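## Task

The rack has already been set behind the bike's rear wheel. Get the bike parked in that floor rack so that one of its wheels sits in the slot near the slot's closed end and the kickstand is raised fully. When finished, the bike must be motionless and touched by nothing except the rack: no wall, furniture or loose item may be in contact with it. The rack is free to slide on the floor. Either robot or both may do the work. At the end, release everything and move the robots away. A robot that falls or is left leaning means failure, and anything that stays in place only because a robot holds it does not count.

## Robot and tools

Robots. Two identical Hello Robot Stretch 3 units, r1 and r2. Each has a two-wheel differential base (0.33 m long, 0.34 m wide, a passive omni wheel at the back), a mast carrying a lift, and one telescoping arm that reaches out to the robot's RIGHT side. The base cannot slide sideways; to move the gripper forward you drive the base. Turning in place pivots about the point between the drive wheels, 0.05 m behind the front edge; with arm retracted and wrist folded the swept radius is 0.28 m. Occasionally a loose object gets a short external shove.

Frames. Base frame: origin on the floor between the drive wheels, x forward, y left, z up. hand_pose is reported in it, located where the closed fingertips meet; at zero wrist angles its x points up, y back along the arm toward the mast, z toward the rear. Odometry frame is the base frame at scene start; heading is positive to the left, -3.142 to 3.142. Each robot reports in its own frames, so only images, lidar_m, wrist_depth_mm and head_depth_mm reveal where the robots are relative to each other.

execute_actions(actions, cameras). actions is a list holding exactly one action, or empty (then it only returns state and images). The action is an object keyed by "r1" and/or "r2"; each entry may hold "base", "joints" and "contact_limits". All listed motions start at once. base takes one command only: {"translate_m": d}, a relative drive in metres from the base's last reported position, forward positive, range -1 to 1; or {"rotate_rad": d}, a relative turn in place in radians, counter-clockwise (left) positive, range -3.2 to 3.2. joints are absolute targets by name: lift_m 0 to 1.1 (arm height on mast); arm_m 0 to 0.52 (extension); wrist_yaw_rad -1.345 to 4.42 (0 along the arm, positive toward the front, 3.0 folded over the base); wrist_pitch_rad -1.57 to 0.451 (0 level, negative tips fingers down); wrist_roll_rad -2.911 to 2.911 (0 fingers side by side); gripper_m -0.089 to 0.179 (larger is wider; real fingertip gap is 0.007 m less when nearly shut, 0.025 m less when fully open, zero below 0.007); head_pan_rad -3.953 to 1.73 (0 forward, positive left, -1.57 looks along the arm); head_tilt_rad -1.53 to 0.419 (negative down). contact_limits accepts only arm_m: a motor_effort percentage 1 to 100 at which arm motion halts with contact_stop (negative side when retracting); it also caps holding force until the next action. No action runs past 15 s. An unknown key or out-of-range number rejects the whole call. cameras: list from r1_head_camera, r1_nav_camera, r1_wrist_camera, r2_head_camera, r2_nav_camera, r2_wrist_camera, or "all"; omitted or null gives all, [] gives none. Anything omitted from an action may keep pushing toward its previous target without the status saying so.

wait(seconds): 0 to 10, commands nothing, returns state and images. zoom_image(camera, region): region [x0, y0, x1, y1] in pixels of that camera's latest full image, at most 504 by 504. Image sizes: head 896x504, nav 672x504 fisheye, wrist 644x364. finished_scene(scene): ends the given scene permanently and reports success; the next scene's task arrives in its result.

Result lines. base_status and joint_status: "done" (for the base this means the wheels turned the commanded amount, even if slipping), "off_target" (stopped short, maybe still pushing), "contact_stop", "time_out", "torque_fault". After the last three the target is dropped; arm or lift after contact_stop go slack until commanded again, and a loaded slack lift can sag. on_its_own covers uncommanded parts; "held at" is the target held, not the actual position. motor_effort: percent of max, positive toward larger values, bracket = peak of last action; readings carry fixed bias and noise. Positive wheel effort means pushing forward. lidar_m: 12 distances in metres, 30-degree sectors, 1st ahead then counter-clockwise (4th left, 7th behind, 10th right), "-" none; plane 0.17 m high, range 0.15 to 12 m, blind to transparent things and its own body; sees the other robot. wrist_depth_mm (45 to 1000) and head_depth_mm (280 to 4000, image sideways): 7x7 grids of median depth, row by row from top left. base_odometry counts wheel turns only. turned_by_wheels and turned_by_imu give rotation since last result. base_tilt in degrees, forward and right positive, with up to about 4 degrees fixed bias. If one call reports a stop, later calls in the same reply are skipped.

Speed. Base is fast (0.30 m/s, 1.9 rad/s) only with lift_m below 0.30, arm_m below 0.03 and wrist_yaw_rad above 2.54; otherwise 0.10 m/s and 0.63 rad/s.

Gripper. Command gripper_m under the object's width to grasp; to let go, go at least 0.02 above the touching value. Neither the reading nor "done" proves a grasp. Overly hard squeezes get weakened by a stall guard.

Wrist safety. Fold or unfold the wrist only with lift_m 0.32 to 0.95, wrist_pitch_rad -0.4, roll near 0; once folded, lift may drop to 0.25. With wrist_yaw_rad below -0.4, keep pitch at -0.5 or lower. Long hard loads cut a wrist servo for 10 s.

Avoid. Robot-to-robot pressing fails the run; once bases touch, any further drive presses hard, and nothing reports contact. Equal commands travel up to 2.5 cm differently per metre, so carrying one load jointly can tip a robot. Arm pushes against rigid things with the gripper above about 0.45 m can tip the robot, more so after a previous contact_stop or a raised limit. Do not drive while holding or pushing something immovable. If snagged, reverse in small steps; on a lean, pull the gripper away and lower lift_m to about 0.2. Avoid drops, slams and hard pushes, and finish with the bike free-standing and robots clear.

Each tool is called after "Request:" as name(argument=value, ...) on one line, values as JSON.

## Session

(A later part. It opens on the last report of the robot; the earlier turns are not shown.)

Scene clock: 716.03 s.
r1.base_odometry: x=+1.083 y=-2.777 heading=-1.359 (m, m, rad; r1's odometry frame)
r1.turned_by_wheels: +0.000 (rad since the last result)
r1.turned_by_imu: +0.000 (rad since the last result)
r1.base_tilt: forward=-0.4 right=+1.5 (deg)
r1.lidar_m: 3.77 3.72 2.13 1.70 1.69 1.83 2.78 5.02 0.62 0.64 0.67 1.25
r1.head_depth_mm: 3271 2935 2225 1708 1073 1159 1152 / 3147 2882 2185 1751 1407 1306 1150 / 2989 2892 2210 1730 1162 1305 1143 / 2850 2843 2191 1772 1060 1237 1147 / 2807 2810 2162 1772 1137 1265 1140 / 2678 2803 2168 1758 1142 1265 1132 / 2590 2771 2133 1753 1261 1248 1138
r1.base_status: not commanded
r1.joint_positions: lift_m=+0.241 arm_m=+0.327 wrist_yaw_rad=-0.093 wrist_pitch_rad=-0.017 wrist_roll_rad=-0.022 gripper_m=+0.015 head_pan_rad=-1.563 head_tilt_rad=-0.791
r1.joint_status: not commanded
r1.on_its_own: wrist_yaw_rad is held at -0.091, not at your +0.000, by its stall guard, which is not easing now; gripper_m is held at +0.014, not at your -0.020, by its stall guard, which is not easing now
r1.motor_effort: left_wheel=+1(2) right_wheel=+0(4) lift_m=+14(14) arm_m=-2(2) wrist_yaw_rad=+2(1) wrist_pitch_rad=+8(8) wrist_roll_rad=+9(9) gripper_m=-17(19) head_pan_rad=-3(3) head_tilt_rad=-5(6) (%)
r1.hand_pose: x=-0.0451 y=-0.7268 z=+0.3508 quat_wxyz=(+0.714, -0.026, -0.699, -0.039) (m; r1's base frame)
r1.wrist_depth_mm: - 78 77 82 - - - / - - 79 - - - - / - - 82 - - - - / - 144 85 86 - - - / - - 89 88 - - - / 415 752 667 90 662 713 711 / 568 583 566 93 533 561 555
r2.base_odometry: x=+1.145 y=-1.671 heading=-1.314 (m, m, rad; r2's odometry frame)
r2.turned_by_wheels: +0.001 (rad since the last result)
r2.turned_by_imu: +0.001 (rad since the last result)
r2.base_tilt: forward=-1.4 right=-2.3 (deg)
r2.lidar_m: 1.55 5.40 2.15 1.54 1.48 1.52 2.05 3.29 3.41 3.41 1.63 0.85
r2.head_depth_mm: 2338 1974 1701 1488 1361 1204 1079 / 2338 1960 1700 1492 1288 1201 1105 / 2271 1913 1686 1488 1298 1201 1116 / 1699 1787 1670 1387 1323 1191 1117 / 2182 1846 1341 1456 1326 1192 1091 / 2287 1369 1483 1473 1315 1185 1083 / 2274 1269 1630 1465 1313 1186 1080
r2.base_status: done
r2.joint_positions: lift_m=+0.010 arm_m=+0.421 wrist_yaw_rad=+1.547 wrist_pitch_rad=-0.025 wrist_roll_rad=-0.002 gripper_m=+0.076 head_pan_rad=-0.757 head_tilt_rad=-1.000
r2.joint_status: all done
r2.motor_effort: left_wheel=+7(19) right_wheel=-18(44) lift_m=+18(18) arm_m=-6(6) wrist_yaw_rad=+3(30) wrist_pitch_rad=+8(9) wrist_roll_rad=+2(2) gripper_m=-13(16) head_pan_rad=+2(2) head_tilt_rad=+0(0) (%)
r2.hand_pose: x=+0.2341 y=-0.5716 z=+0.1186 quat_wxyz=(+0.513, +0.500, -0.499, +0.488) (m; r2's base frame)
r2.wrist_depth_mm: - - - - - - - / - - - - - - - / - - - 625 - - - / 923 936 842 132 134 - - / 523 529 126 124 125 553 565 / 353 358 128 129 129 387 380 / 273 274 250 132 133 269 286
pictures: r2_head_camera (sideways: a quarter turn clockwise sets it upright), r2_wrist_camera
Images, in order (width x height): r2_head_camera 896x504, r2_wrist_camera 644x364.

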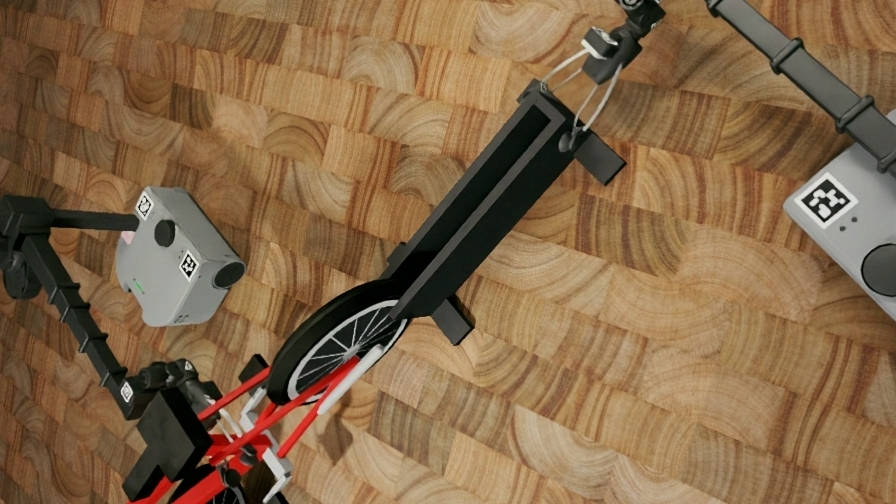

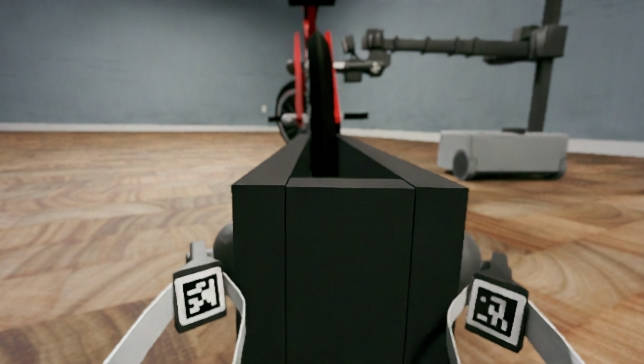

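Request:
execute_actions(actions=[{"r2": {"base": {"translate_m": 0.06}, "joints": {"arm_m": 0.427}}}], cameras=["r2_wrist_camera", "r2_head_camera"])

Scene clock: 732.77 s.
r1.base_odometry: x=+1.083 y=-2.777 heading=-1.360 (m, m, rad; r1's odometry frame)
r1.turned_by_wheels: +0.000 (rad since the last result)
r1.turned_by_imu: -0.001 (rad since the last result)
r1.base_tilt: forward=-0.4 right=+1.4 (deg)
r1.lidar_m: 3.78 3.74 2.14 1.69 1.69 1.83 2.78 5.01 0.63 0.64 0.66 1.19
r1.head_depth_mm: 3249 2911 2221 1712 1083 1204 1152 / 3147 2870 2205 1757 1129 1306 1150 / 3014 2855 2209 1733 1165 1307 1142 / 2883 2834 2184 1791 1056 1243 1143 / 2844 2841 2177 1782 1131 1256 1139 / 2677 2817 2162 1770 1138 1269 1132 / 2569 2761 2160 1753 1459 1248 1139
r1.base_status: not commanded
r1.joint_positions: lift_m=+0.241 arm_m=+0.327 wrist_yaw_rad=-0.140 wrist_pitch_rad=-0.017 wrist_roll_rad=-0.022 gripper_m=+0.015 head_pan_rad=-1.563 head_tilt_rad=-0.791
r1.joint_status: not commanded
r1.on_its_own: wrist_yaw_rad is held at -0.136, not at your +0.000, by its stall guard, which is not easing now; gripper_m is held at +0.014, not at your -0.020, by its stall guard, which is not easing now
r1.motor_effort: left_wheel=-6(13) right_wheel=+9(18) lift_m=+14(14) arm_m=-2(2) wrist_yaw_rad=+3(22) wrist_pitch_rad=+8(8) wrist_roll_rad=+9(9) gripper_m=-20(22) head_pan_rad=-3(4) head_tilt_rad=-5(5) (%)
r1.hand_pose: x=-0.0572 y=-0.7254 z=+0.3508 quat_wxyz=(+0.713, -0.043, -0.698, -0.056) (m; r1's base frame)
r1.wrist_depth_mm: - 75 76 80 - - - / - - 78 - - - - / - - 80 - - - - / - 139 84 86 - - - / - - 890 88 - - - / 677 744 673 91 671 698 721 / 586 587 578 95 294 289 554
r2.base_odometry: x=+1.161 y=-1.729 heading=-1.316 (m, m, rad; r2's odometry frame)
r2.turned_by_wheels: -0.002 (rad since the last result)
r2.turned_by_imu: -0.004 (rad since the last result)
r2.base_tilt: forward=-1.4 right=-2.2 (deg)
r2.lidar_m: 1.50 5.32 2.21 1.58 1.52 1.55 2.09 3.35 3.46 3.41 1.56 0.81
r2.head_depth_mm: 2345 1972 1707 1501 1356 1208 1083 / 2349 1955 1691 1497 1293 1206 1108 / 2215 1867 1677 1480 1307 1197 1113 / 1574 1753 1688 1361 1323 1197 1123 / 2320 1861 1334 1429 1314 1189 1085 / 2293 1319 1487 1472 1317 1193 1087 / 2302 1394 1604 1466 1309 1188 1082
r2.base_status: done
r2.joint_positions: lift_m=+0.010 arm_m=+0.427 wrist_yaw_rad=+1.500 wrist_pitch_rad=-0.028 wrist_roll_rad=-0.002 gripper_m=+0.076 head_pan_rad=-0.757 head_tilt_rad=-1.000
r2.joint_status: all done
r2.on_its_own: wrist_yaw_rad is held at +1.502, not at your +1.550, by its stall guard, which is not easing now; right_wheel is at rest, and its effort (+40) is outside its rest range (-18 to +18)
r2.motor_effort: left_wheel=-15(26) right_wheel=+40(63) lift_m=+17(17) arm_m=+5(6) wrist_yaw_rad=+2(35) wrist_pitch_rad=+9(9) wrist_roll_rad=+2(2) gripper_m=-16(17) head_pan_rad=+2(2) head_tilt_rad=+0(0) (%)
r2.hand_pose: x=+0.2335 y=-0.5898 z=+0.1179 quat_wxyz=(+0.525, +0.489, -0.510, +0.475) (m; r2's base frame)
r2.wrist_depth_mm: - - - - - - - / - - - 946 - - - / - - - 576 - - - / 932 947 825 126 129 - - / 518 517 114 116 120 543 565 / 358 356 117 120 124 375 372 / 271 271 186 125 129 258 286
pictures: r2_head_camera (sideways: a quarter turn clockwise sets it upright), r2_wrist_camera
Images, in order (width x height): r2_head_camera 896x504, r2_wrist_camera 644x364.

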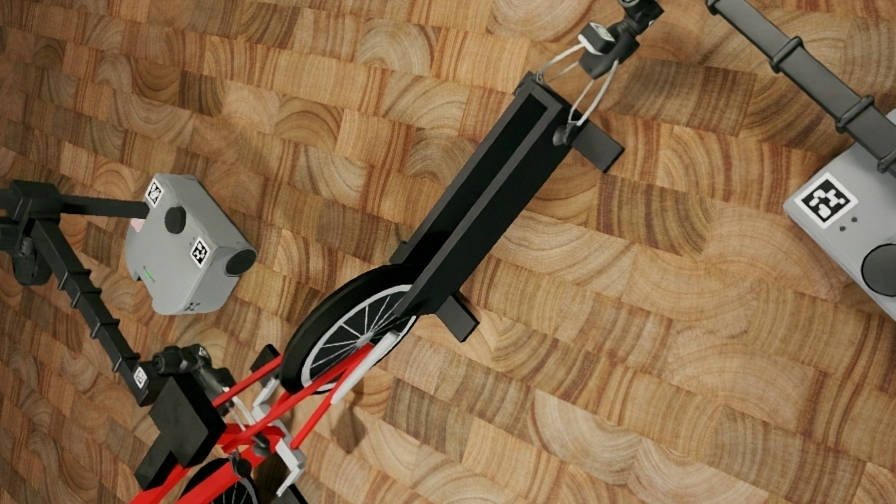

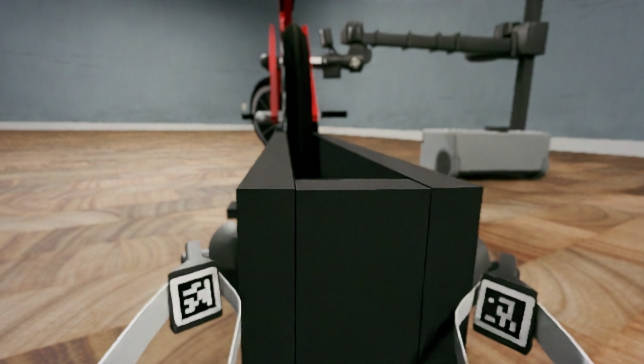

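Request:
execute_actions(actions=[{"r2": {"base": {"translate_m": -0.015}, "joints": {"arm_m": 0.41, "wrist_yaw_rad": 1.52}}}], cameras=["r2_wrist_camera"])

Request:
zoom_image(camera="r2_wrist_camera", region=[220, 40, 420, 200])

Scene clock: 780.17 s.
r1.base_odometry: x=+1.083 y=-2.777 heading=-1.360 (m, m, rad; r1's odometry frame)
r1.turned_by_wheels: +0.000 (rad since the last result)
r1.turned_by_imu: +0.000 (rad since the last result)
r1.base_tilt: forward=-0.4 right=+1.5 (deg)
r1.lidar_m: 3.75 3.74 2.14 1.70 1.69 1.83 2.79 5.03 0.63 0.64 0.67 1.21
r1.head_depth_mm: 3303 2911 2219 1707 1082 1198 1154 / 3119 2891 2209 1743 1129 1314 1154 / 2984 2866 2195 1732 1160 1295 1143 / 2923 2831 2204 1776 1079 1249 1142 / 2798 2784 2190 1776 1131 1265 1141 / 2708 2822 2182 1771 1144 1264 1135 / 2629 2800 2135 1747 1454 1243 1136
r1.base_status: not commanded
r1.joint_positions: lift_m=+0.241 arm_m=+0.327 wrist_yaw_rad=-0.141 wrist_pitch_rad=-0.017 wrist_roll_rad=-0.022 gripper_m=+0.015 head_pan_rad=-1.563 head_tilt_rad=-0.791
r1.joint_status: not commanded
r1.on_its_own: wrist_yaw_rad is held at -0.136, not at your +0.000, by its stall guard, which is not easing now; gripper_m is held at +0.014, not at your -0.020, by its stall guard, which is not easing now
r1.motor_effort: left_wheel=-5(6) right_wheel=+6(8) lift_m=+14(14) arm_m=-2(2) wrist_yaw_rad=+5(5) wrist_pitch_rad=+8(8) wrist_roll_rad=+9(9) gripper_m=-18(19) head_pan_rad=-3(3) head_tilt_rad=-6(5) (%)
r1.hand_pose: x=-0.0574 y=-0.7254 z=+0.3508 quat_wxyz=(+0.713, -0.043, -0.698, -0.057) (m; r1's base frame)
r1.wrist_depth_mm: - 75 76 81 - - - / - - 78 - - - - / - - 81 - - - - / - 141 84 85 - - - / - - 894 88 - - - / 678 752 662 91 662 708 709 / 582 583 581 95 296 414 553
r2.base_odometry: x=+1.157 y=-1.715 heading=-1.315 (m, m, rad; r2's odometry frame)
r2.turned_by_wheels: +0.001 (rad since the last result)
r2.turned_by_imu: +0.001 (rad since the last result)
r2.base_tilt: forward=-1.4 right=-2.3 (deg)
r2.lidar_m: 1.52 5.37 2.19 1.57 1.51 1.55 2.07 3.34 3.43 3.37 1.58 0.82
r2.head_depth_mm: 2332 1973 1695 1487 1358 1206 1079 / 2319 1955 1693 1494 1285 1198 1107 / 2206 1863 1687 1489 1303 1201 1120 / 2138 1768 1676 1392 1325 1189 1119 / 2306 1858 1332 1433 1321 1191 1083 / 2295 1325 1489 1480 1314 1189 1081 / 2268 1287 1629 1471 1313 1183 1075
r2.base_status: done
r2.joint_positions: lift_m=+0.010 arm_m=+0.411 wrist_yaw_rad=+1.492 wrist_pitch_rad=-0.023 wrist_roll_rad=-0.002 gripper_m=+0.076 head_pan_rad=-0.757 head_tilt_rad=-1.000
r2.joint_status: wrist_yaw_rad off_target (ended at +1.492, target +1.520); the others done
r2.on_its_own: right_wheel is at rest, and its effort (-26) is outside its rest range (-18 to +18); wrist_yaw_rad is at rest, and its effort (+32) is outside its rest range (-12 to +12)
r2.motor_effort: left_wheel=+9(15) right_wheel=-26(37) lift_m=+18(18) arm_m=-11(11) wrist_yaw_rad=+32(33) wrist_pitch_rad=+8(9) wrist_roll_rad=+2(2) gripper_m=-15(15) head_pan_rad=+2(3) head_tilt_rad=+1(0) (%)
r2.hand_pose: x=+0.2335 y=-0.5759 z=+0.1191 quat_wxyz=(+0.526, +0.485, -0.513, +0.474) (m; r2's base frame)
r2.wrist_depth_mm: - - - - - - - / - - - 949 - - - / - - - 565 - - - / 933 989 832 134 136 - - / 517 526 125 125 128 561 569 / 359 359 126 129 132 408 384 / 277 276 264 133 138 268 290
pictures: r2_wrist_camera
Images, in order (width x height): r2_wrist_camera 644x364.

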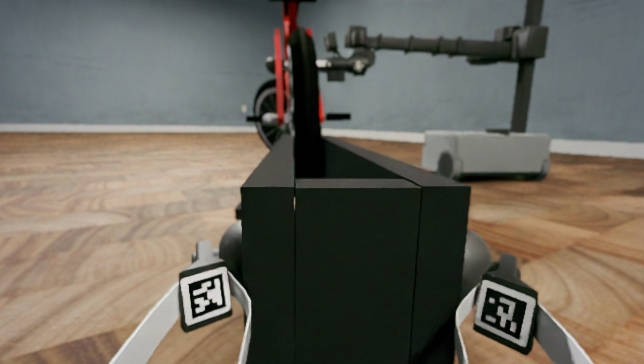

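Region (220, 40, 420, 200) of r2_wrist_camera's 644x364 image, scaled by 2.520; it fills the top 403 rows of this view, and the rest is white.

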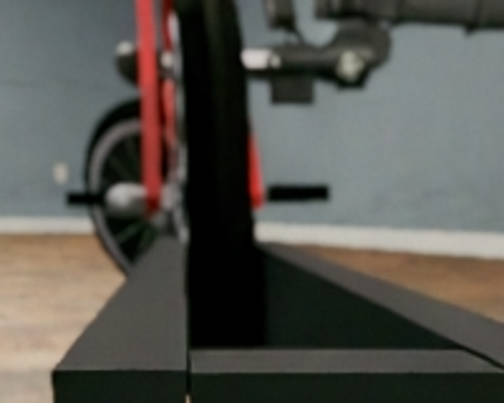

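Request:
execute_actions(actions=[{"r1": {"base": {"translate_m": -0.072}, "joints": {"wrist_yaw_rad": 0.3, "arm_m": 0.333}}, "r2": {"base": {"translate_m": -0.14}, "joints": {"gripper_m": 0.14, "wrist_yaw_rad": 1.5}}}], cameras=["r1_head_camera", "r1_wrist_camera"])

Scene clock: 840.50 s.
r1.base_odometry: x=+1.068 y=-2.707 heading=-1.359 (m, m, rad; r1's odometry frame)
r1.turned_by_wheels: +0.000 (rad since the last result)
r1.turned_by_imu: -0.022 (rad since the last result)
r1.base_tilt: forward=-0.4 right=+1.5 (deg)
r1.lidar_m: 3.84 3.80 2.09 1.68 1.66 1.78 2.66 4.95 0.60 0.65 0.66 1.40
r1.head_depth_mm: 3422 2909 2215 1754 1179 1272 1147 / 3200 2872 2232 1695 1086 1233 1147 / 3041 2843 2204 1739 1268 1286 1149 / 3000 2809 2188 1744 1125 1261 1136 / 2798 2827 2175 1767 1116 1241 1140 / 2706 2798 2152 1771 1127 1259 1131 / 2630 2751 2144 1766 1175 1249 1135
r1.base_status: done
r1.joint_positions: lift_m=+0.241 arm_m=+0.333 wrist_yaw_rad=+0.304 wrist_pitch_rad=-0.012 wrist_roll_rad=-0.022 gripper_m=+0.018 head_pan_rad=-1.563 head_tilt_rad=-0.791
r1.joint_status: all done
r1.on_its_own: gripper_m is held at +0.017, not at your -0.020, by its stall guard, which is not easing now
r1.motor_effort: left_wheel=+7(38) right_wheel=-9(34) lift_m=+14(14) arm_m=+1(11) wrist_yaw_rad=-4(71) wrist_pitch_rad=+6(8) wrist_roll_rad=+9(9) gripper_m=-18(24) head_pan_rad=-4(4) head_tilt_rad=-6(5) (%)
r1.hand_pose: x=+0.0552 y=-0.7221 z=+0.3522 quat_wxyz=(+0.707, +0.110, -0.690, +0.104) (m; r1's base frame)
r1.wrist_depth_mm: - 68 88 82 - - - / - - 91 - - - - / - - 94 99 - - - / - - 98 92 - - - / - - - 93 - - - / 161 692 664 94 387 717 709 / 154 169 585 98 520 571 553
r2.base_odometry: x=+1.121 y=-1.580 heading=-1.315 (m, m, rad; r2's odometry frame)
r2.turned_by_wheels: +0.000 (rad since the last result)
r2.turned_by_imu: -0.001 (rad since the last result)
r2.base_tilt: forward=-1.5 right=-2.2 (deg)
r2.lidar_m: 1.65 5.47 2.08 1.50 1.43 1.47 1.98 3.21 3.33 3.47 3.28 0.94
r2.head_depth_mm: 2349 1975 1688 1491 1352 1200 1078 / 2330 1965 1684 1485 1325 1197 1108 / 2339 1953 1688 1360 1321 1199 1124 / 2252 1863 1683 1398 1323 1194 1117 / 1932 1826 1463 1454 1322 1188 1089 / 2224 1911 1414 1474 1317 1190 1085 / 2287 1384 1629 1475 1312 1186 1082
r2.base_status: done
r2.joint_positions: lift_m=+0.010 arm_m=+0.410 wrist_yaw_rad=+1.498 wrist_pitch_rad=-0.017 wrist_roll_rad=-0.002 gripper_m=+0.140 head_pan_rad=-0.757 head_tilt_rad=-1.000
r2.joint_status: all done
r2.motor_effort: left_wheel=+1(9) right_wheel=+0(32) lift_m=+18(18) arm_m=-6(7) wrist_yaw_rad=+3(22) wrist_pitch_rad=+6(8) wrist_roll_rad=+2(2) gripper_m=-1(82) head_pan_rad=+3(2) head_tilt_rad=+0(0) (%)
r2.hand_pose: x=+0.2337 y=-0.5742 z=+0.1207 quat_wxyz=(+0.523, +0.485, -0.513, +0.477) (m; r2's base frame)
r2.wrist_depth_mm: - - - - - - - / - - - - - - - / - - - 959 - - - / 986 - - 269 797 - - / 529 529 538 275 509 560 583 / 361 387 329 283 318 - 392 / 274 265 276 281 285 275 299
pictures: r1_head_camera (sideways: a quarter turn clockwise sets it upright), r1_wrist_camera
Images, in order (width x height): r1_head_camera 896x504, r1_wrist_camera 644x364.

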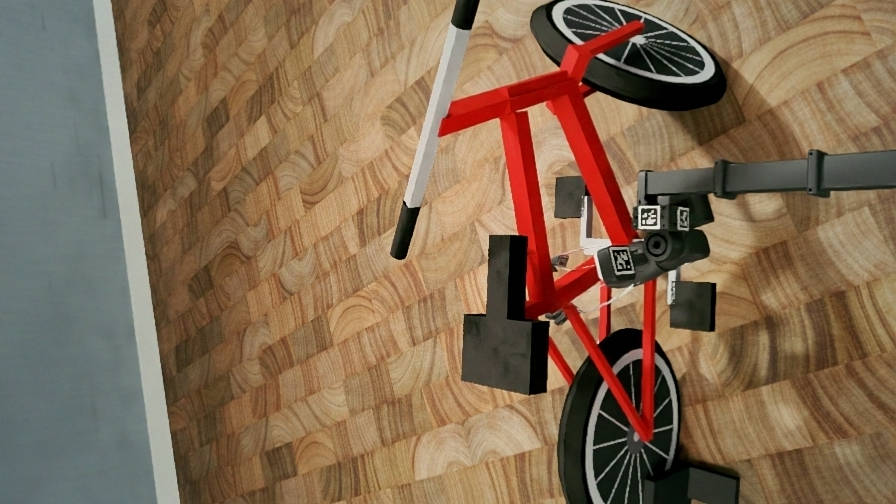

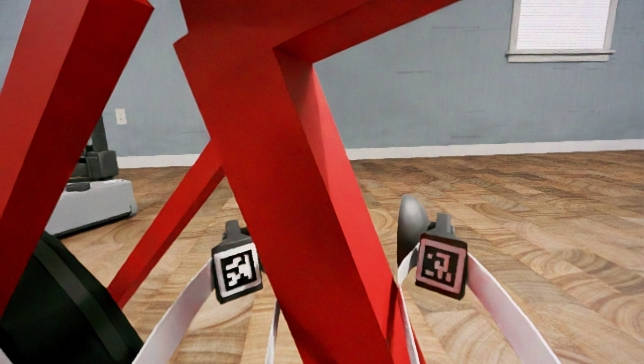

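Request:
execute_actions(actions=[{"r1": {"base": {"translate_m": -0.03}, "joints": {"wrist_yaw_rad": 0.5, "arm_m": 0.346}}, "r2": {"base": {"rotate_rad": 1.57}, "joints": {"lift_m": 0.2, "arm_m": 0.03, "wrist_yaw_rad": 0.0, "head_pan_rad": -1.57, "head_tilt_rad": -0.9}}}], cameras=[])

Request:
execute_actions(actions=[{"r1": {"base": {"translate_m": -0.027}, "joints": {"wrist_yaw_rad": 0.7, "arm_m": 0.364}}, "r2": {"base": {"translate_m": -0.55}}}], cameras=["r1_head_camera", "r1_wrist_camera", "r2_head_camera", "r2_wrist_camera"])

Scene clock: 856.33 s.
r1.base_odometry: x=+1.061 y=-2.677 heading=-1.359 (m, m, rad; r1's odometry frame)
r1.turned_by_wheels: +0.000 (rad since the last result)
r1.turned_by_imu: -0.001 (rad since the last result)
r1.base_tilt: forward=-0.4 right=+1.5 (deg)
r1.lidar_m: 3.88 3.83 2.08 1.67 1.66 1.77 2.64 4.93 0.59 0.67 0.67 1.84
r1.head_depth_mm: 3389 2908 2208 1752 1311 1289 1147 / 3215 2868 2206 1700 1094 1230 1146 / 3122 2859 2191 1726 1296 1306 1149 / 2949 2855 2196 1738 1269 1275 1137 / 2843 2823 2185 1779 1089 1222 1141 / 2702 2802 2160 1762 1100 1269 1138 / 2627 2770 2159 1761 1139 1264 1138
r1.base_status: done
r1.joint_positions: lift_m=+0.241 arm_m=+0.346 wrist_yaw_rad=+0.453 wrist_pitch_rad=-0.013 wrist_roll_rad=-0.022 gripper_m=+0.018 head_pan_rad=-1.563 head_tilt_rad=-0.791
r1.joint_status: wrist_yaw_rad off_target (ended at +0.453, target +0.500); the others done
r1.on_its_own: wrist_yaw_rad is held at +0.457, not at your +0.500, by its stall guard, which is not easing now; gripper_m is held at +0.017, not at your -0.020, by its stall guard, which is not easing now
r1.motor_effort: left_wheel=+2(25) right_wheel=-3(26) lift_m=+14(14) arm_m=+2(10) wrist_yaw_rad=+3(50) wrist_pitch_rad=+6(7) wrist_roll_rad=+9(9) gripper_m=-20(22) head_pan_rad=-3(3) head_tilt_rad=-6(5) (%)
r1.hand_pose: x=+0.0906 y=-0.7209 z=+0.3518 quat_wxyz=(+0.698, +0.162, -0.680, +0.156) (m; r1's base frame)
r1.wrist_depth_mm: - 74 99 88 - - - / - 85 102 112 - - - / - - 106 103 - - - / 102 - 188 99 - - - / 119 - 207 100 - - - / 176 183 691 100 115 707 708 / 182 174 574 103 319 558 555
r2.base_odometry: x=+1.121 y=-1.580 heading=+0.255 (m, m, rad; r2's odometry frame)
r2.turned_by_wheels: +1.570 (rad since the last result)
r2.turned_by_imu: +1.575 (rad since the last result)
r2.base_tilt: forward=-1.4 right=-2.3 (deg)
r2.lidar_m: 1.50 1.43 1.47 1.97 3.23 3.31 3.48 3.28 0.94 1.64 5.46 2.10
r2.head_depth_mm: 2904 1559 1549 1467 1370 1236 1108 / 2909 1896 1850 1588 1392 1230 1106 / 2892 2266 1880 1590 1391 1226 - / 2884 2261 1874 1598 1388 1251 1135 / 2841 2273 1854 1588 1389 1220 1101 / 2794 2239 1849 1585 1381 1224 1093 / 2809 2228 1830 1577 1379 1217 1091
r2.base_status: done
r2.joint_positions: lift_m=+0.200 arm_m=+0.030 wrist_yaw_rad=+0.001 wrist_pitch_rad=-0.020 wrist_roll_rad=+0.000 gripper_m=+0.140 head_pan_rad=-1.563 head_tilt_rad=-0.902
r2.joint_status: all done
r2.motor_effort: left_wheel=-2(5) right_wheel=+3(11) lift_m=+32(33) arm_m=-6(7) wrist_yaw_rad=-1(46) wrist_pitch_rad=+7(13) wrist_roll_rad=+1(2) gripper_m=+0(8) head_pan_rad=-2(25) head_tilt_rad=+1(8) (%)
r2.hand_pose: x=-0.0212 y=-0.4311 z=+0.3090 quat_wxyz=(+0.707, +0.008, -0.707, -0.007) (m; r2's base frame)
r2.wrist_depth_mm: - - - - - - - / - - - - - - - / - - - - - 954 691 / - - - - - 982 609 / - - - - - 990 610 / 735 780 762 746 773 - 590 / 563 529 574 571 577 566 546
pictures: none
No camera images: the call's "cameras" was empty. Leave "cameras" out to get every camera's image.

Scene clock: 863.00 s.
r1.base_odometry: x=+1.056 y=-2.651 heading=-1.360 (m, m, rad; r1's odometry frame)
r1.turned_by_wheels: +0.000 (rad since the last result)
r1.turned_by_imu: -0.010 (rad since the last result)
r1.base_tilt: forward=-0.4 right=+1.5 (deg)
r1.lidar_m: 3.91 3.85 2.08 1.66 1.64 1.75 2.59 4.89 0.58 3.19 0.68 1.50
r1.head_depth_mm: 3413 2902 2206 1721 1467 1310 1147 / 3202 2889 2212 1755 1109 1233 1148 / 3114 2900 2193 1702 1435 1307 1149 / 2978 2803 2179 1738 1276 1270 1147 / 2830 2843 2170 1753 1094 1228 1145 / 2756 2775 2161 1760 1136 1264 1139 / 2681 2751 2150 1770 1142 1255 1134
r1.base_status: done
r1.joint_positions: lift_m=+0.241 arm_m=+0.364 wrist_yaw_rad=+0.637 wrist_pitch_rad=-0.013 wrist_roll_rad=-0.022 gripper_m=+0.018 head_pan_rad=-1.563 head_tilt_rad=-0.791
r1.joint_status: wrist_yaw_rad off_target (ended at +0.637, target +0.700); the others done
r1.on_its_own: wrist_yaw_rad is held at +0.644, not at your +0.700, by its stall guard, which is not easing now; gripper_m is held at +0.017, not at your -0.020, by its stall guard, which is not easing now
r1.motor_effort: left_wheel=-6(38) right_wheel=+8(37) lift_m=+14(13) arm_m=+5(7) wrist_yaw_rad=+4(60) wrist_pitch_rad=+6(7) wrist_roll_rad=+9(9) gripper_m=-19(25) head_pan_rad=-3(3) head_tilt_rad=-5(6) (%)
r1.hand_pose: x=+0.1309 y=-0.7142 z=+0.3518 quat_wxyz=(+0.681, +0.224, -0.662, +0.219) (m; r1's base frame)
r1.wrist_depth_mm: - 91 119 94 105 - - / - 97 118 113 - - - / - 110 - 108 - - - / 292 241 - 107 - - - / 295 211 250 106 121 - - / 325 202 672 105 117 713 698 / 330 214 532 109 321 571 559
r2.base_odometry: x=+0.589 y=-1.718 heading=+0.255 (m, m, rad; r2's odometry frame)
r2.turned_by_wheels: +0.000 (rad since the last result)
r2.turned_by_imu: +0.000 (rad since the last result)
r2.base_tilt: forward=-1.4 right=-2.2 (deg)
r2.lidar_m: 1.98 1.89 1.95 2.63 2.96 3.03 2.99 2.84 1.49 0.77 5.77 2.77
r2.head_depth_mm: 2900 2157 1742 1607 1399 1234 1107 / 2883 2153 1788 1610 1394 1240 1105 / 2876 2206 1887 1591 1388 1197 - / 2761 1655 1563 1477 1340 1228 1134 / 2858 1840 1769 1558 1388 1227 1096 / 2831 2240 1848 1582 1378 1217 1095 / 2801 2216 1847 1573 1371 1212 1092
r2.base_status: done
r2.joint_positions: lift_m=+0.200 arm_m=+0.030 wrist_yaw_rad=+0.001 wrist_pitch_rad=-0.020 wrist_roll_rad=+0.000 gripper_m=+0.140 head_pan_rad=-1.563 head_tilt_rad=-0.902
r2.joint_status: not commanded
r2.motor_effort: left_wheel=-2(6) right_wheel=+3(3) lift_m=+33(33) arm_m=-6(6) wrist_yaw_rad=-1(2) wrist_pitch_rad=+7(7) wrist_roll_rad=+1(1) gripper_m=+0(0) head_pan_rad=-2(2) head_tilt_rad=+1(1) (%)
r2.hand_pose: x=-0.0212 y=-0.4311 z=+0.3090 quat_wxyz=(+0.707, +0.008, -0.707, -0.007) (m; r2's base frame)
r2.wrist_depth_mm: - - - - - - - / - - - - - - - / - - - - - - - / - - - 768 - - - / - - - 647 - - - / 744 789 736 581 765 - 795 / 576 533 569 430 577 551 607
pictures: r1_head_camera (sideways: a quarter turn clockwise sets it upright), r1_wrist_camera, r2_head_camera (sideways: a quarter turn clockwise sets it upright), r2_wrist_camera
Images, in order (width x height): r1_head_camera 896x504, r1_wrist_camera 644x364, r2_head_camera 896x504, r2_wrist_camera 644x364.

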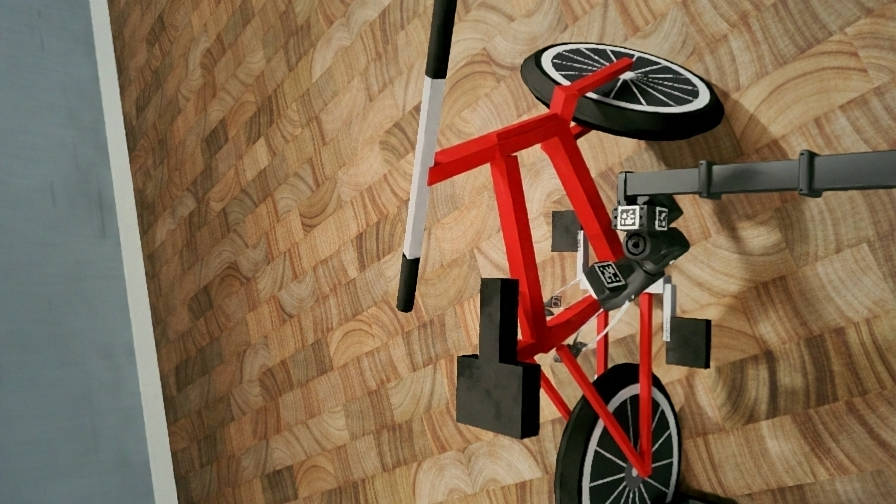

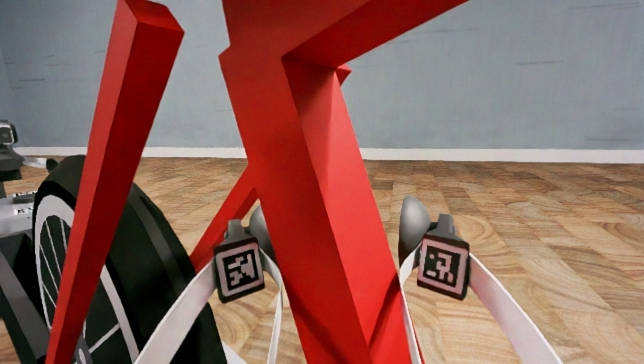

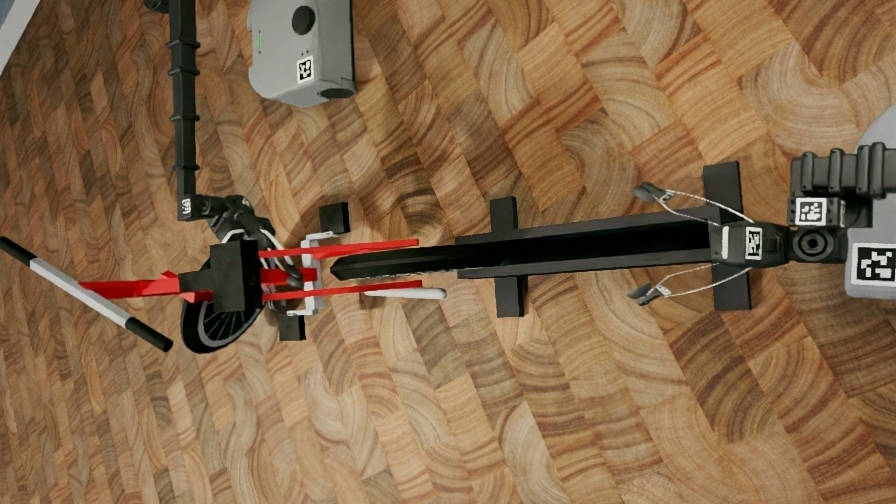

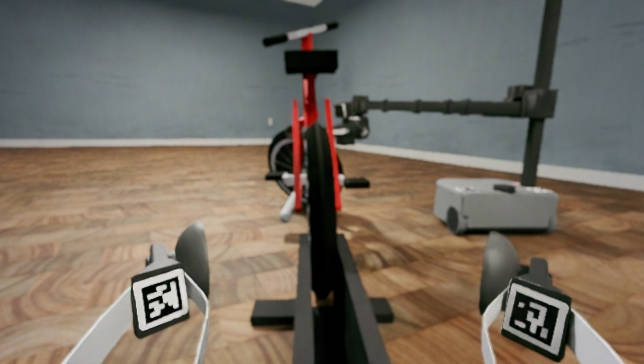

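Request:
execute_actions(actions=[{"r1": {"base": {"translate_m": -0.035}, "joints": {"wrist_yaw_rad": 0.85, "arm_m": 0.366}}, "r2": {"base": {"translate_m": -0.05}, "joints": {"arm_m": 0.0, "gripper_m": 0.03}}}], cameras=["r2_wrist_camera"])

Request:
execute_actions(actions=[{"r1": {"base": {"translate_m": -0.025}, "joints": {"wrist_yaw_rad": 1.05, "arm_m": 0.396}}}], cameras=["r1_head_camera", "r1_wrist_camera", "r2_wrist_camera"])

Scene clock: 894.40 s.
r1.base_odometry: x=+1.048 y=-2.617 heading=-1.360 (m, m, rad; r1's odometry frame)
r1.turned_by_wheels: +0.000 (rad since the last result)
r1.turned_by_imu: +0.000 (rad since the last result)
r1.base_tilt: forward=-0.5 right=+1.3 (deg)
r1.lidar_m: 3.92 3.89 2.08 1.65 1.63 1.74 2.57 4.86 0.54 3.20 0.68 1.51
r1.head_depth_mm: 3394 2891 2226 1799 1516 1312 1151 / 3238 2868 2207 1738 1171 1240 1142 / 3135 2875 2204 1697 1077 1227 1146 / 2956 2870 2200 1725 1116 1278 1149 / 2863 2833 2183 1721 1094 1250 1139 / 2747 2787 2174 1764 1119 1245 1137 / 2692 2781 2140 1751 1118 1266 1129
r1.base_status: done
r1.joint_positions: lift_m=+0.241 arm_m=+0.366 wrist_yaw_rad=+0.845 wrist_pitch_rad=-0.002 wrist_roll_rad=-0.014 gripper_m=+0.017 head_pan_rad=-1.563 head_tilt_rad=-0.791
r1.joint_status: all done
r1.on_its_own: gripper_m is held at +0.017, not at your -0.020, by its stall guard, which is not easing now
r1.motor_effort: left_wheel=+2(26) right_wheel=-2(25) lift_m=+14(14) arm_m=+0(7) wrist_yaw_rad=+3(44) wrist_pitch_rad=+1(6) wrist_roll_rad=+6(9) gripper_m=-10(22) head_pan_rad=-3(3) head_tilt_rad=-5(5) (%)
r1.hand_pose: x=+0.1702 y=-0.6811 z=+0.3547 quat_wxyz=(+0.650, +0.289, -0.640, +0.291) (m; r1's base frame)
r1.wrist_depth_mm: - - - 107 113 - - / - - - 130 - - - / - - - 132 - - - / - 745 - 130 - - - / 898 468 257 128 - - - / 801 483 248 124 679 731 715 / 597 554 233 125 545 569 554
r2.base_odometry: x=+0.541 y=-1.731 heading=+0.255 (m, m, rad; r2's odometry frame)
r2.turned_by_wheels: +0.000 (rad since the last result)
r2.turned_by_imu: -0.001 (rad since the last result)
r2.base_tilt: forward=-1.3 right=-2.2 (deg)
r2.lidar_m: 2.03 1.94 2.00 2.68 2.94 2.99 2.94 2.80 1.51 0.76 5.77 2.84
r2.head_depth_mm: 2932 2168 1758 1601 1398 1241 1105 / 2920 2211 1784 1596 1390 1238 1107 / 2860 2181 1880 1591 1385 1232 1138 / 2754 1655 1742 1534 1370 1190 - / 2818 1723 1646 1518 1361 1189 1095 / 2839 2243 1862 1581 1378 1222 1096 / 2786 2232 1842 1579 1369 1214 1094
r2.base_status: done
r2.joint_positions: lift_m=+0.200 arm_m=+0.000 wrist_yaw_rad=+0.001 wrist_pitch_rad=-0.020 wrist_roll_rad=+0.000 gripper_m=+0.030 head_pan_rad=-1.563 head_tilt_rad=-0.902
r2.joint_status: all done
r2.motor_effort: left_wheel=-2(5) right_wheel=+3(2) lift_m=+33(33) arm_m=-6(8) wrist_yaw_rad=-1(1) wrist_pitch_rad=+7(7) wrist_roll_rad=+1(2) gripper_m=+0(82) head_pan_rad=-2(2) head_tilt_rad=+1(1) (%)
r2.hand_pose: x=-0.0212 y=-0.4011 z=+0.3090 quat_wxyz=(+0.707, +0.008, -0.707, -0.007) (m; r2's base frame)
r2.wrist_depth_mm: - - - - - - - / - - - - - - - / - - - - - - - / - - - 926 - - - / - - - - - - - / 727 754 764 671 801 768 795 / 559 567 412 539 545 583 596
pictures: r2_wrist_camera
Images, in order (width x height): r2_wrist_camera 644x364.

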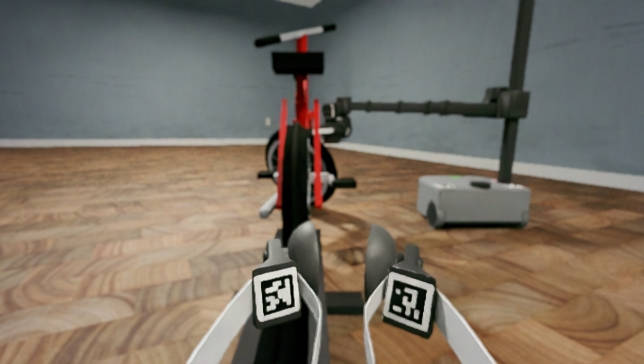

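Scene clock: 896.67 s.
r1.base_odometry: x=+1.043 y=-2.592 heading=-1.359 (m, m, rad; r1's odometry frame)
r1.turned_by_wheels: +0.000 (rad since the last result)
r1.turned_by_imu: +0.000 (rad since the last result)
r1.base_tilt: forward=-0.4 right=+1.4 (deg)
r1.lidar_m: 3.99 3.91 2.06 1.63 1.62 1.72 2.55 4.85 0.53 0.54 0.69 1.54
r1.head_depth_mm: 3482 2893 2233 1805 1517 1303 1152 / 3278 2884 2220 1801 1213 1265 1142 / 3110 2871 2206 1705 1058 1222 1145 / 3004 2822 2169 1723 1094 1294 1143 / 2874 2836 2176 1723 1221 1270 1139 / 2730 2817 2176 1756 1046 1216 1133 / 2646 2761 2142 1769 1102 1249 1132
r1.base_status: done
r1.joint_positions: lift_m=+0.241 arm_m=+0.396 wrist_yaw_rad=+1.039 wrist_pitch_rad=-0.004 wrist_roll_rad=-0.012 gripper_m=+0.017 head_pan_rad=-1.563 head_tilt_rad=-0.791
r1.joint_status: all done
r1.on_its_own: gripper_m is held at +0.017, not at your -0.020, by its stall guard, which is not easing now
r1.motor_effort: left_wheel=+2(12) right_wheel=-1(17) lift_m=+14(14) arm_m=+0(6) wrist_yaw_rad=+9(36) wrist_pitch_rad=+2(2) wrist_roll_rad=+5(5) gripper_m=-10(12) head_pan_rad=-4(3) head_tilt_rad=-7(6) (%)
r1.hand_pose: x=+0.1993 y=-0.6710 z=+0.3543 quat_wxyz=(+0.619, +0.350, -0.609, +0.352) (m; r1's base frame)
r1.wrist_depth_mm: - - - 102 - - - / - - 152 131 - - - / - - - 131 - - - / - - 303 129 - - - / - - 276 126 - - - / 793 777 306 122 690 714 722 / 603 596 247 119 548 573 558
r2.base_odometry: x=+0.541 y=-1.731 heading=+0.255 (m, m, rad; r2's odometry frame)
r2.turned_by_wheels: +0.000 (rad since the last result)
r2.turned_by_imu: +0.000 (rad since the last result)
r2.base_tilt: forward=-1.4 right=-2.4 (deg)
r2.lidar_m: 2.03 1.94 2.00 2.68 2.93 3.00 2.95 2.79 1.52 0.76 5.77 2.83
r2.head_depth_mm: 2913 2151 1761 1601 1390 1235 1108 / 2869 2244 1793 1601 1388 1237 1105 / 2886 2191 1868 1596 1388 1232 1143 / 2774 1589 1732 1558 1382 1189 - / 2858 1759 1736 1542 1357 1188 1097 / 2855 2225 1852 1581 1376 1220 1101 / 2829 2232 1843 1574 1380 1219 1093
r2.base_status: not commanded
r2.joint_positions: lift_m=+0.200 arm_m=+0.000 wrist_yaw_rad=+0.001 wrist_pitch_rad=-0.020 wrist_roll_rad=+0.000 gripper_m=+0.030 head_pan_rad=-1.563 head_tilt_rad=-0.902
r2.joint_status: not commanded
r2.motor_effort: left_wheel=-1(2) right_wheel=+3(3) lift_m=+33(32) arm_m=-6(6) wrist_yaw_rad=-1(1) wrist_pitch_rad=+7(7) wrist_roll_rad=+1(1) gripper_m=-1(0) head_pan_rad=-3(2) head_tilt_rad=+1(1) (%)
r2.hand_pose: x=-0.0212 y=-0.4011 z=+0.3090 quat_wxyz=(+0.707, +0.008, -0.707, -0.007) (m; r2's base frame)
r2.wrist_depth_mm: - - - - - - - / - - - - - - - / - - - - - - - / - - - 784 - - - / - - - - - - - / 737 747 759 677 810 753 772 / 567 568 525 546 553 587 588
pictures: r1_head_camera (sideways: a quarter turn clockwise sets it upright), r1_wrist_camera, r2_wrist_camera
Images, in order (width x height): r1_head_camera 896x504, r1_wrist_camera 644x364, r2_wrist_camera 644x364.

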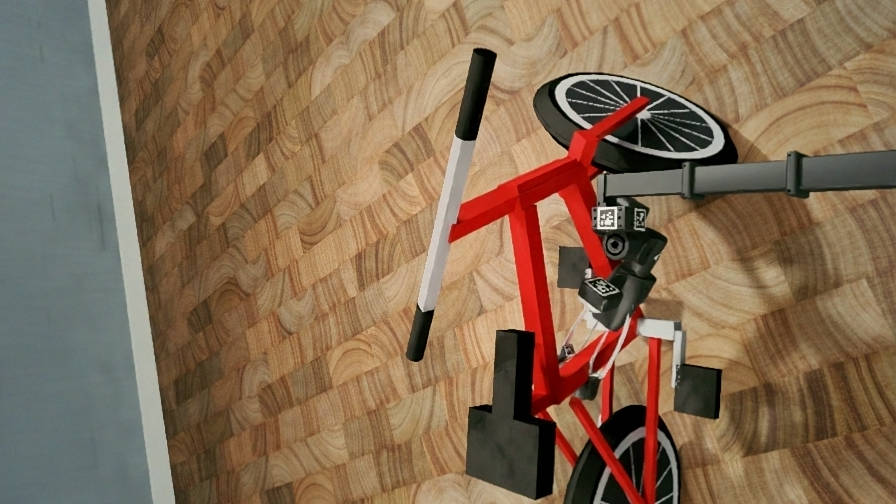

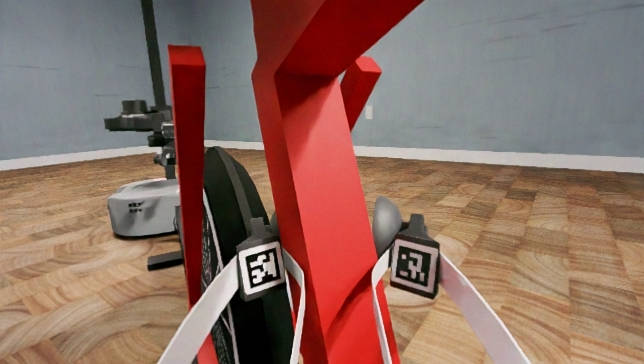

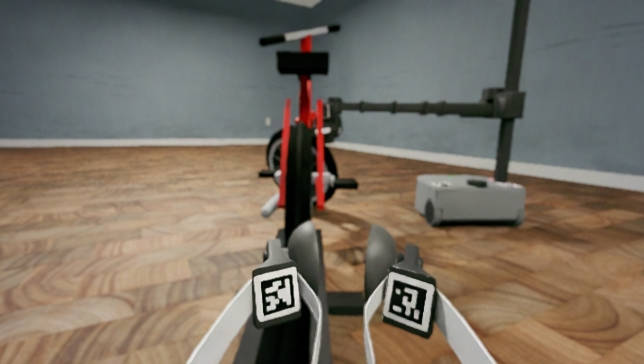

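Request:
execute_actions(actions=[{"r1": {"base": {"translate_m": 0.026}, "joints": {"arm_m": 0.417, "wrist_yaw_rad": 1.05}}, "r2": {"base": {"rotate_rad": -1.49}, "joints": {"head_pan_rad": 0.0, "head_tilt_rad": -1.0}}}], cameras=["r1_wrist_camera", "r2_head_camera"])

Scene clock: 919.00 s.
r1.base_odometry: x=+1.049 y=-2.618 heading=-1.361 (m, m, rad; r1's odometry frame)
r1.turned_by_wheels: -0.001 (rad since the last result)
r1.turned_by_imu: -0.033 (rad since the last result)
r1.base_tilt: forward=-0.4 right=+1.4 (deg)
r1.lidar_m: 3.99 3.90 2.11 1.65 1.64 1.72 2.47 4.87 0.54 0.55 0.69 1.51
r1.head_depth_mm: 3477 2915 2227 1808 1510 1314 1152 / 3352 2886 2206 1745 1229 1254 1141 / 3191 2853 2219 1701 1061 1222 1150 / 2998 2861 2197 1696 1288 1291 1139 / 2902 2819 2165 1708 1135 1267 1141 / 2790 2838 2161 1775 1084 1227 1139 / 2676 2769 2152 1759 1102 1239 1140
r1.base_status: done
r1.joint_positions: lift_m=+0.241 arm_m=+0.416 wrist_yaw_rad=+1.099 wrist_pitch_rad=-0.005 wrist_roll_rad=-0.007 gripper_m=+0.017 head_pan_rad=-1.563 head_tilt_rad=-0.791
r1.joint_status: wrist_yaw_rad off_target (ended at +1.099, target +1.050); the others done
r1.on_its_own: wrist_yaw_rad is held at +1.095, not at your +1.050, by its stall guard, which is not easing now; gripper_m is held at +0.017, not at your -0.020, by its stall guard, which is not easing now; left_wheel is at rest, and its effort (-23) is outside its rest range (-18 to +18); right_wheel is at rest, and its effort (+30) is outside its rest range (-18 to +18)
r1.motor_effort: left_wheel=-23(24) right_wheel=+30(33) lift_m=+13(14) arm_m=+9(14) wrist_yaw_rad=-4(22) wrist_pitch_rad=+2(3) wrist_roll_rad=+3(5) gripper_m=-11(13) head_pan_rad=-3(3) head_tilt_rad=-7(6) (%)
r1.hand_pose: x=+0.2067 y=-0.6776 z=+0.3539 quat_wxyz=(+0.607, +0.370, -0.599, +0.369) (m; r1's base frame)
r1.wrist_depth_mm: - - - 102 - - - / - - - 129 - - - / - - - 129 - - - / - - 289 127 - - - / - - 273 122 - - 958 / 797 782 293 119 670 730 705 / 602 609 244 117 569 563 549
r2.base_odometry: x=+0.541 y=-1.731 heading=-1.235 (m, m, rad; r2's odometry frame)
r2.turned_by_wheels: -1.490 (rad since the last result)
r2.turned_by_imu: -1.497 (rad since the last result)
r2.base_tilt: forward=-1.4 right=-2.3 (deg)
r2.lidar_m: 0.76 5.75 2.62 1.98 1.96 2.04 2.91 2.92 3.06 2.89 2.79 1.51
r2.head_depth_mm: 2413 1757 1684 1504 1342 1206 1094 / 2394 2003 1713 1503 1337 1208 1090 / 2377 1964 1702 1496 1331 1204 1091 / 2240 1307 1351 1439 1292 1170 1105 / 2311 1929 1695 1492 1323 1194 1103 / 2347 1951 1686 1485 1325 1193 1088 / 2366 1958 1691 1478 1320 1191 1083
r2.base_status: done
r2.joint_positions: lift_m=+0.200 arm_m=+0.000 wrist_yaw_rad=+0.001 wrist_pitch_rad=-0.020 wrist_roll_rad=+0.000 gripper_m=+0.030 head_pan_rad=-0.007 head_tilt_rad=-0.988
r2.joint_status: all done
r2.motor_effort: left_wheel=+2(5) right_wheel=-3(6) lift_m=+33(32) arm_m=-6(6) wrist_yaw_rad=-1(1) wrist_pitch_rad=+7(7) wrist_roll_rad=+1(1) gripper_m=+0(0) head_pan_rad=+3(25) head_tilt_rad=-5(13) (%)
r2.hand_pose: x=-0.0212 y=-0.4011 z=+0.3090 quat_wxyz=(+0.707, +0.008, -0.707, -0.007) (m; r2's base frame)
r2.wrist_depth_mm: - - - - - - - / - - - - - - - / - - - - - - - / - - - - - - - / - - - - - - - / 737 749 753 738 800 785 791 / 555 560 573 585 558 584 599
pictures: r1_wrist_camera, r2_head_camera (sideways: a quarter turn clockwise sets it upright)
Images, in order (width x height): r1_wrist_camera 644x364, r2_head_camera 896x504.

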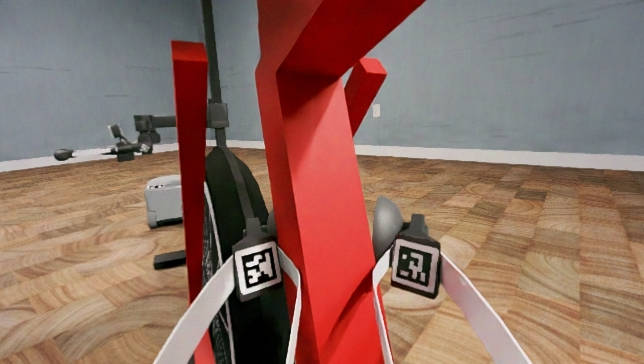

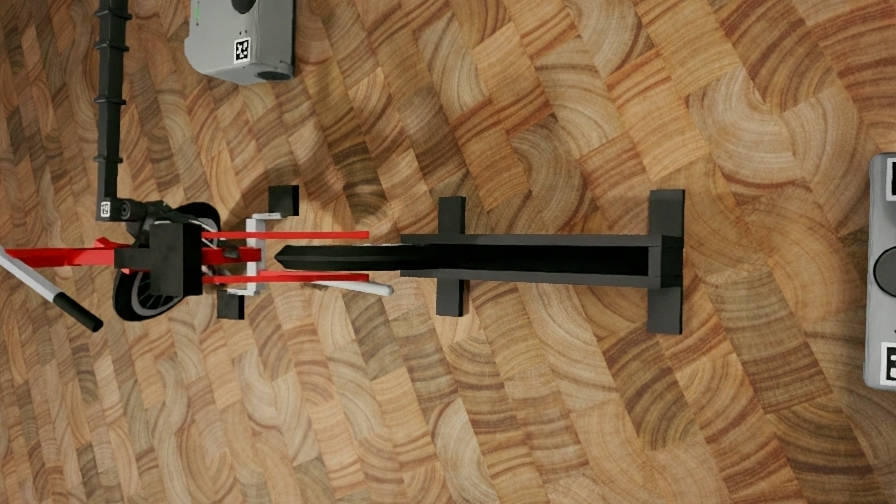

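Request:
execute_actions(actions=[{"r2": {"base": {"translate_m": 0.3}, "joints": {"head_tilt_rad": -1.15}}}], cameras=["r2_head_camera", "r1_head_camera"])

Scene clock: 936.00 s.
r1.base_odometry: x=+1.049 y=-2.618 heading=-1.361 (m, m, rad; r1's odometry frame)
r1.turned_by_wheels: +0.000 (rad since the last result)
r1.turned_by_imu: -0.004 (rad since the last result)
r1.base_tilt: forward=-0.4 right=+1.5 (deg)
r1.lidar_m: 3.98 3.89 2.12 1.65 1.63 1.71 2.46 4.87 0.55 0.57 0.69 1.24
r1.head_depth_mm: 3538 2896 2209 1808 1513 1314 1150 / 3323 2870 2221 1744 1216 1260 1152 / 3199 2815 2197 1686 1082 1232 1144 / 3021 2845 2181 1722 1285 1304 1142 / 2952 2828 2170 1714 1165 1275 1136 / 2808 2857 2157 1760 1219 1224 1135 / 2695 2796 2136 1770 1105 1240 1138
r1.base_status: not commanded
r1.joint_positions: lift_m=+0.241 arm_m=+0.417 wrist_yaw_rad=+1.072 wrist_pitch_rad=-0.006 wrist_roll_rad=-0.007 gripper_m=+0.018 head_pan_rad=-1.563 head_tilt_rad=-0.791
r1.joint_status: not commanded
r1.on_its_own: wrist_yaw_rad is held at +1.095, not at your +1.050, by its stall guard, which is not easing now; gripper_m is held at +0.017, not at your -0.020, by its stall guard, which is not easing now; left_wheel is at rest, and its effort (-21) is outside its rest range (-18 to +18); right_wheel is at rest, and its effort (+26) is outside its rest range (-18 to +18); wrist_yaw_rad is at rest, and its effort (+16) is outside its rest range (-12 to +12)
r1.motor_effort: left_wheel=-21(25) right_wheel=+26(32) lift_m=+14(14) arm_m=+3(9) wrist_yaw_rad=+16(20) wrist_pitch_rad=+3(3) wrist_roll_rad=+2(3) gripper_m=-13(14) head_pan_rad=-3(3) head_tilt_rad=-6(5) (%)
r1.hand_pose: x=+0.2036 y=-0.6842 z=+0.3538 quat_wxyz=(+0.611, +0.362, -0.604, +0.361) (m; r1's base frame)
r1.wrist_depth_mm: - - - 104 - - - / - - - 127 - - - / - 948 - 129 - - - / - - 301 125 - - - / - 892 264 122 - - 953 / 798 771 275 119 666 713 711 / 603 605 239 116 545 557 550
r2.base_odometry: x=+0.640 y=-2.014 heading=-1.235 (m, m, rad; r2's odometry frame)
r2.turned_by_wheels: +0.000 (rad since the last result)
r2.turned_by_imu: -0.002 (rad since the last result)
r2.base_tilt: forward=-1.5 right=-2.4 (deg)
r2.lidar_m: 0.47 5.52 2.79 2.13 2.10 2.19 3.12 3.17 3.34 2.72 2.65 1.24
r2.head_depth_mm: 1803 1512 1490 1381 1275 1178 1087 / 1836 1675 1514 1381 1268 1176 1084 / 1820 1629 1490 1377 1270 1175 - / 1382 1155 1207 1198 1232 1150 - / 1535 1611 1496 1369 1271 1185 - / 1843 1651 1494 1361 1262 1165 - / 1838 1653 1487 1363 1257 1164 1098
r2.base_status: done
r2.joint_positions: lift_m=+0.200 arm_m=+0.000 wrist_yaw_rad=+0.001 wrist_pitch_rad=-0.020 wrist_roll_rad=+0.000 gripper_m=+0.030 head_pan_rad=-0.007 head_tilt_rad=-1.137
r2.joint_status: all done
r2.motor_effort: left_wheel=+11(23) right_wheel=+6(18) lift_m=+32(32) arm_m=-6(6) wrist_yaw_rad=-1(1) wrist_pitch_rad=+7(7) wrist_roll_rad=+1(1) gripper_m=-1(1) head_pan_rad=+2(2) head_tilt_rad=-4(16) (%)
r2.hand_pose: x=-0.0212 y=-0.4011 z=+0.3091 quat_wxyz=(+0.707, +0.008, -0.707, -0.007) (m; r2's base frame)
r2.wrist_depth_mm: - - - - - - - / - - - - - - - / - - - - - - - / - - - - - - - / - - - - - - - / 743 736 748 767 807 771 777 / 574 570 564 573 545 592 587
pictures: r1_head_camera (sideways: a quarter turn clockwise sets it upright), r2_head_camera (sideways: a quarter turn clockwise sets it upright)
Images, in order (width x height): r1_head_camera 896x504, r2_head_camera 896x504.

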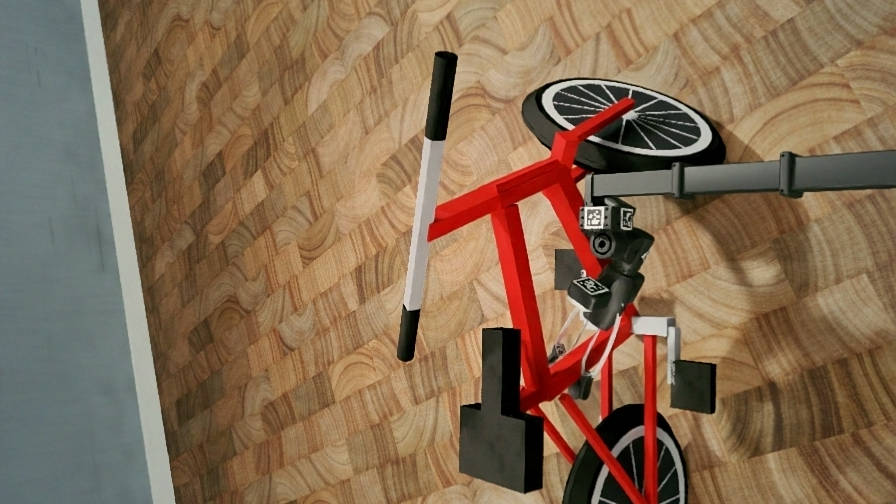

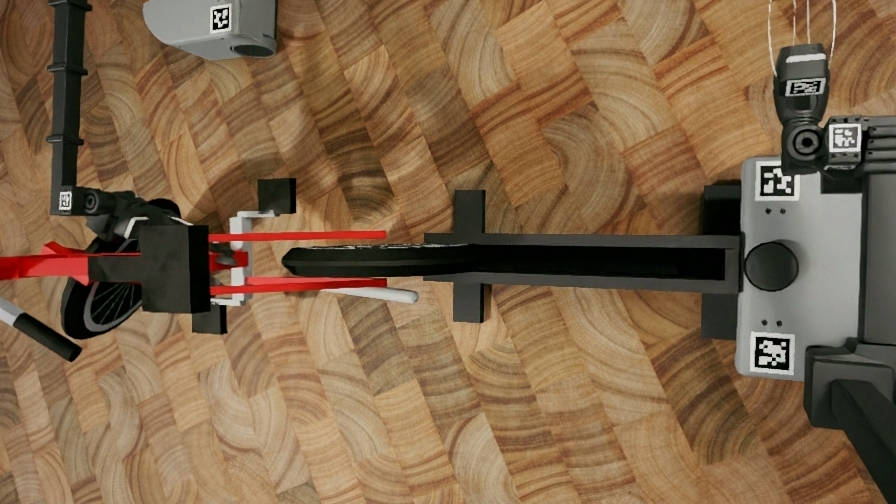

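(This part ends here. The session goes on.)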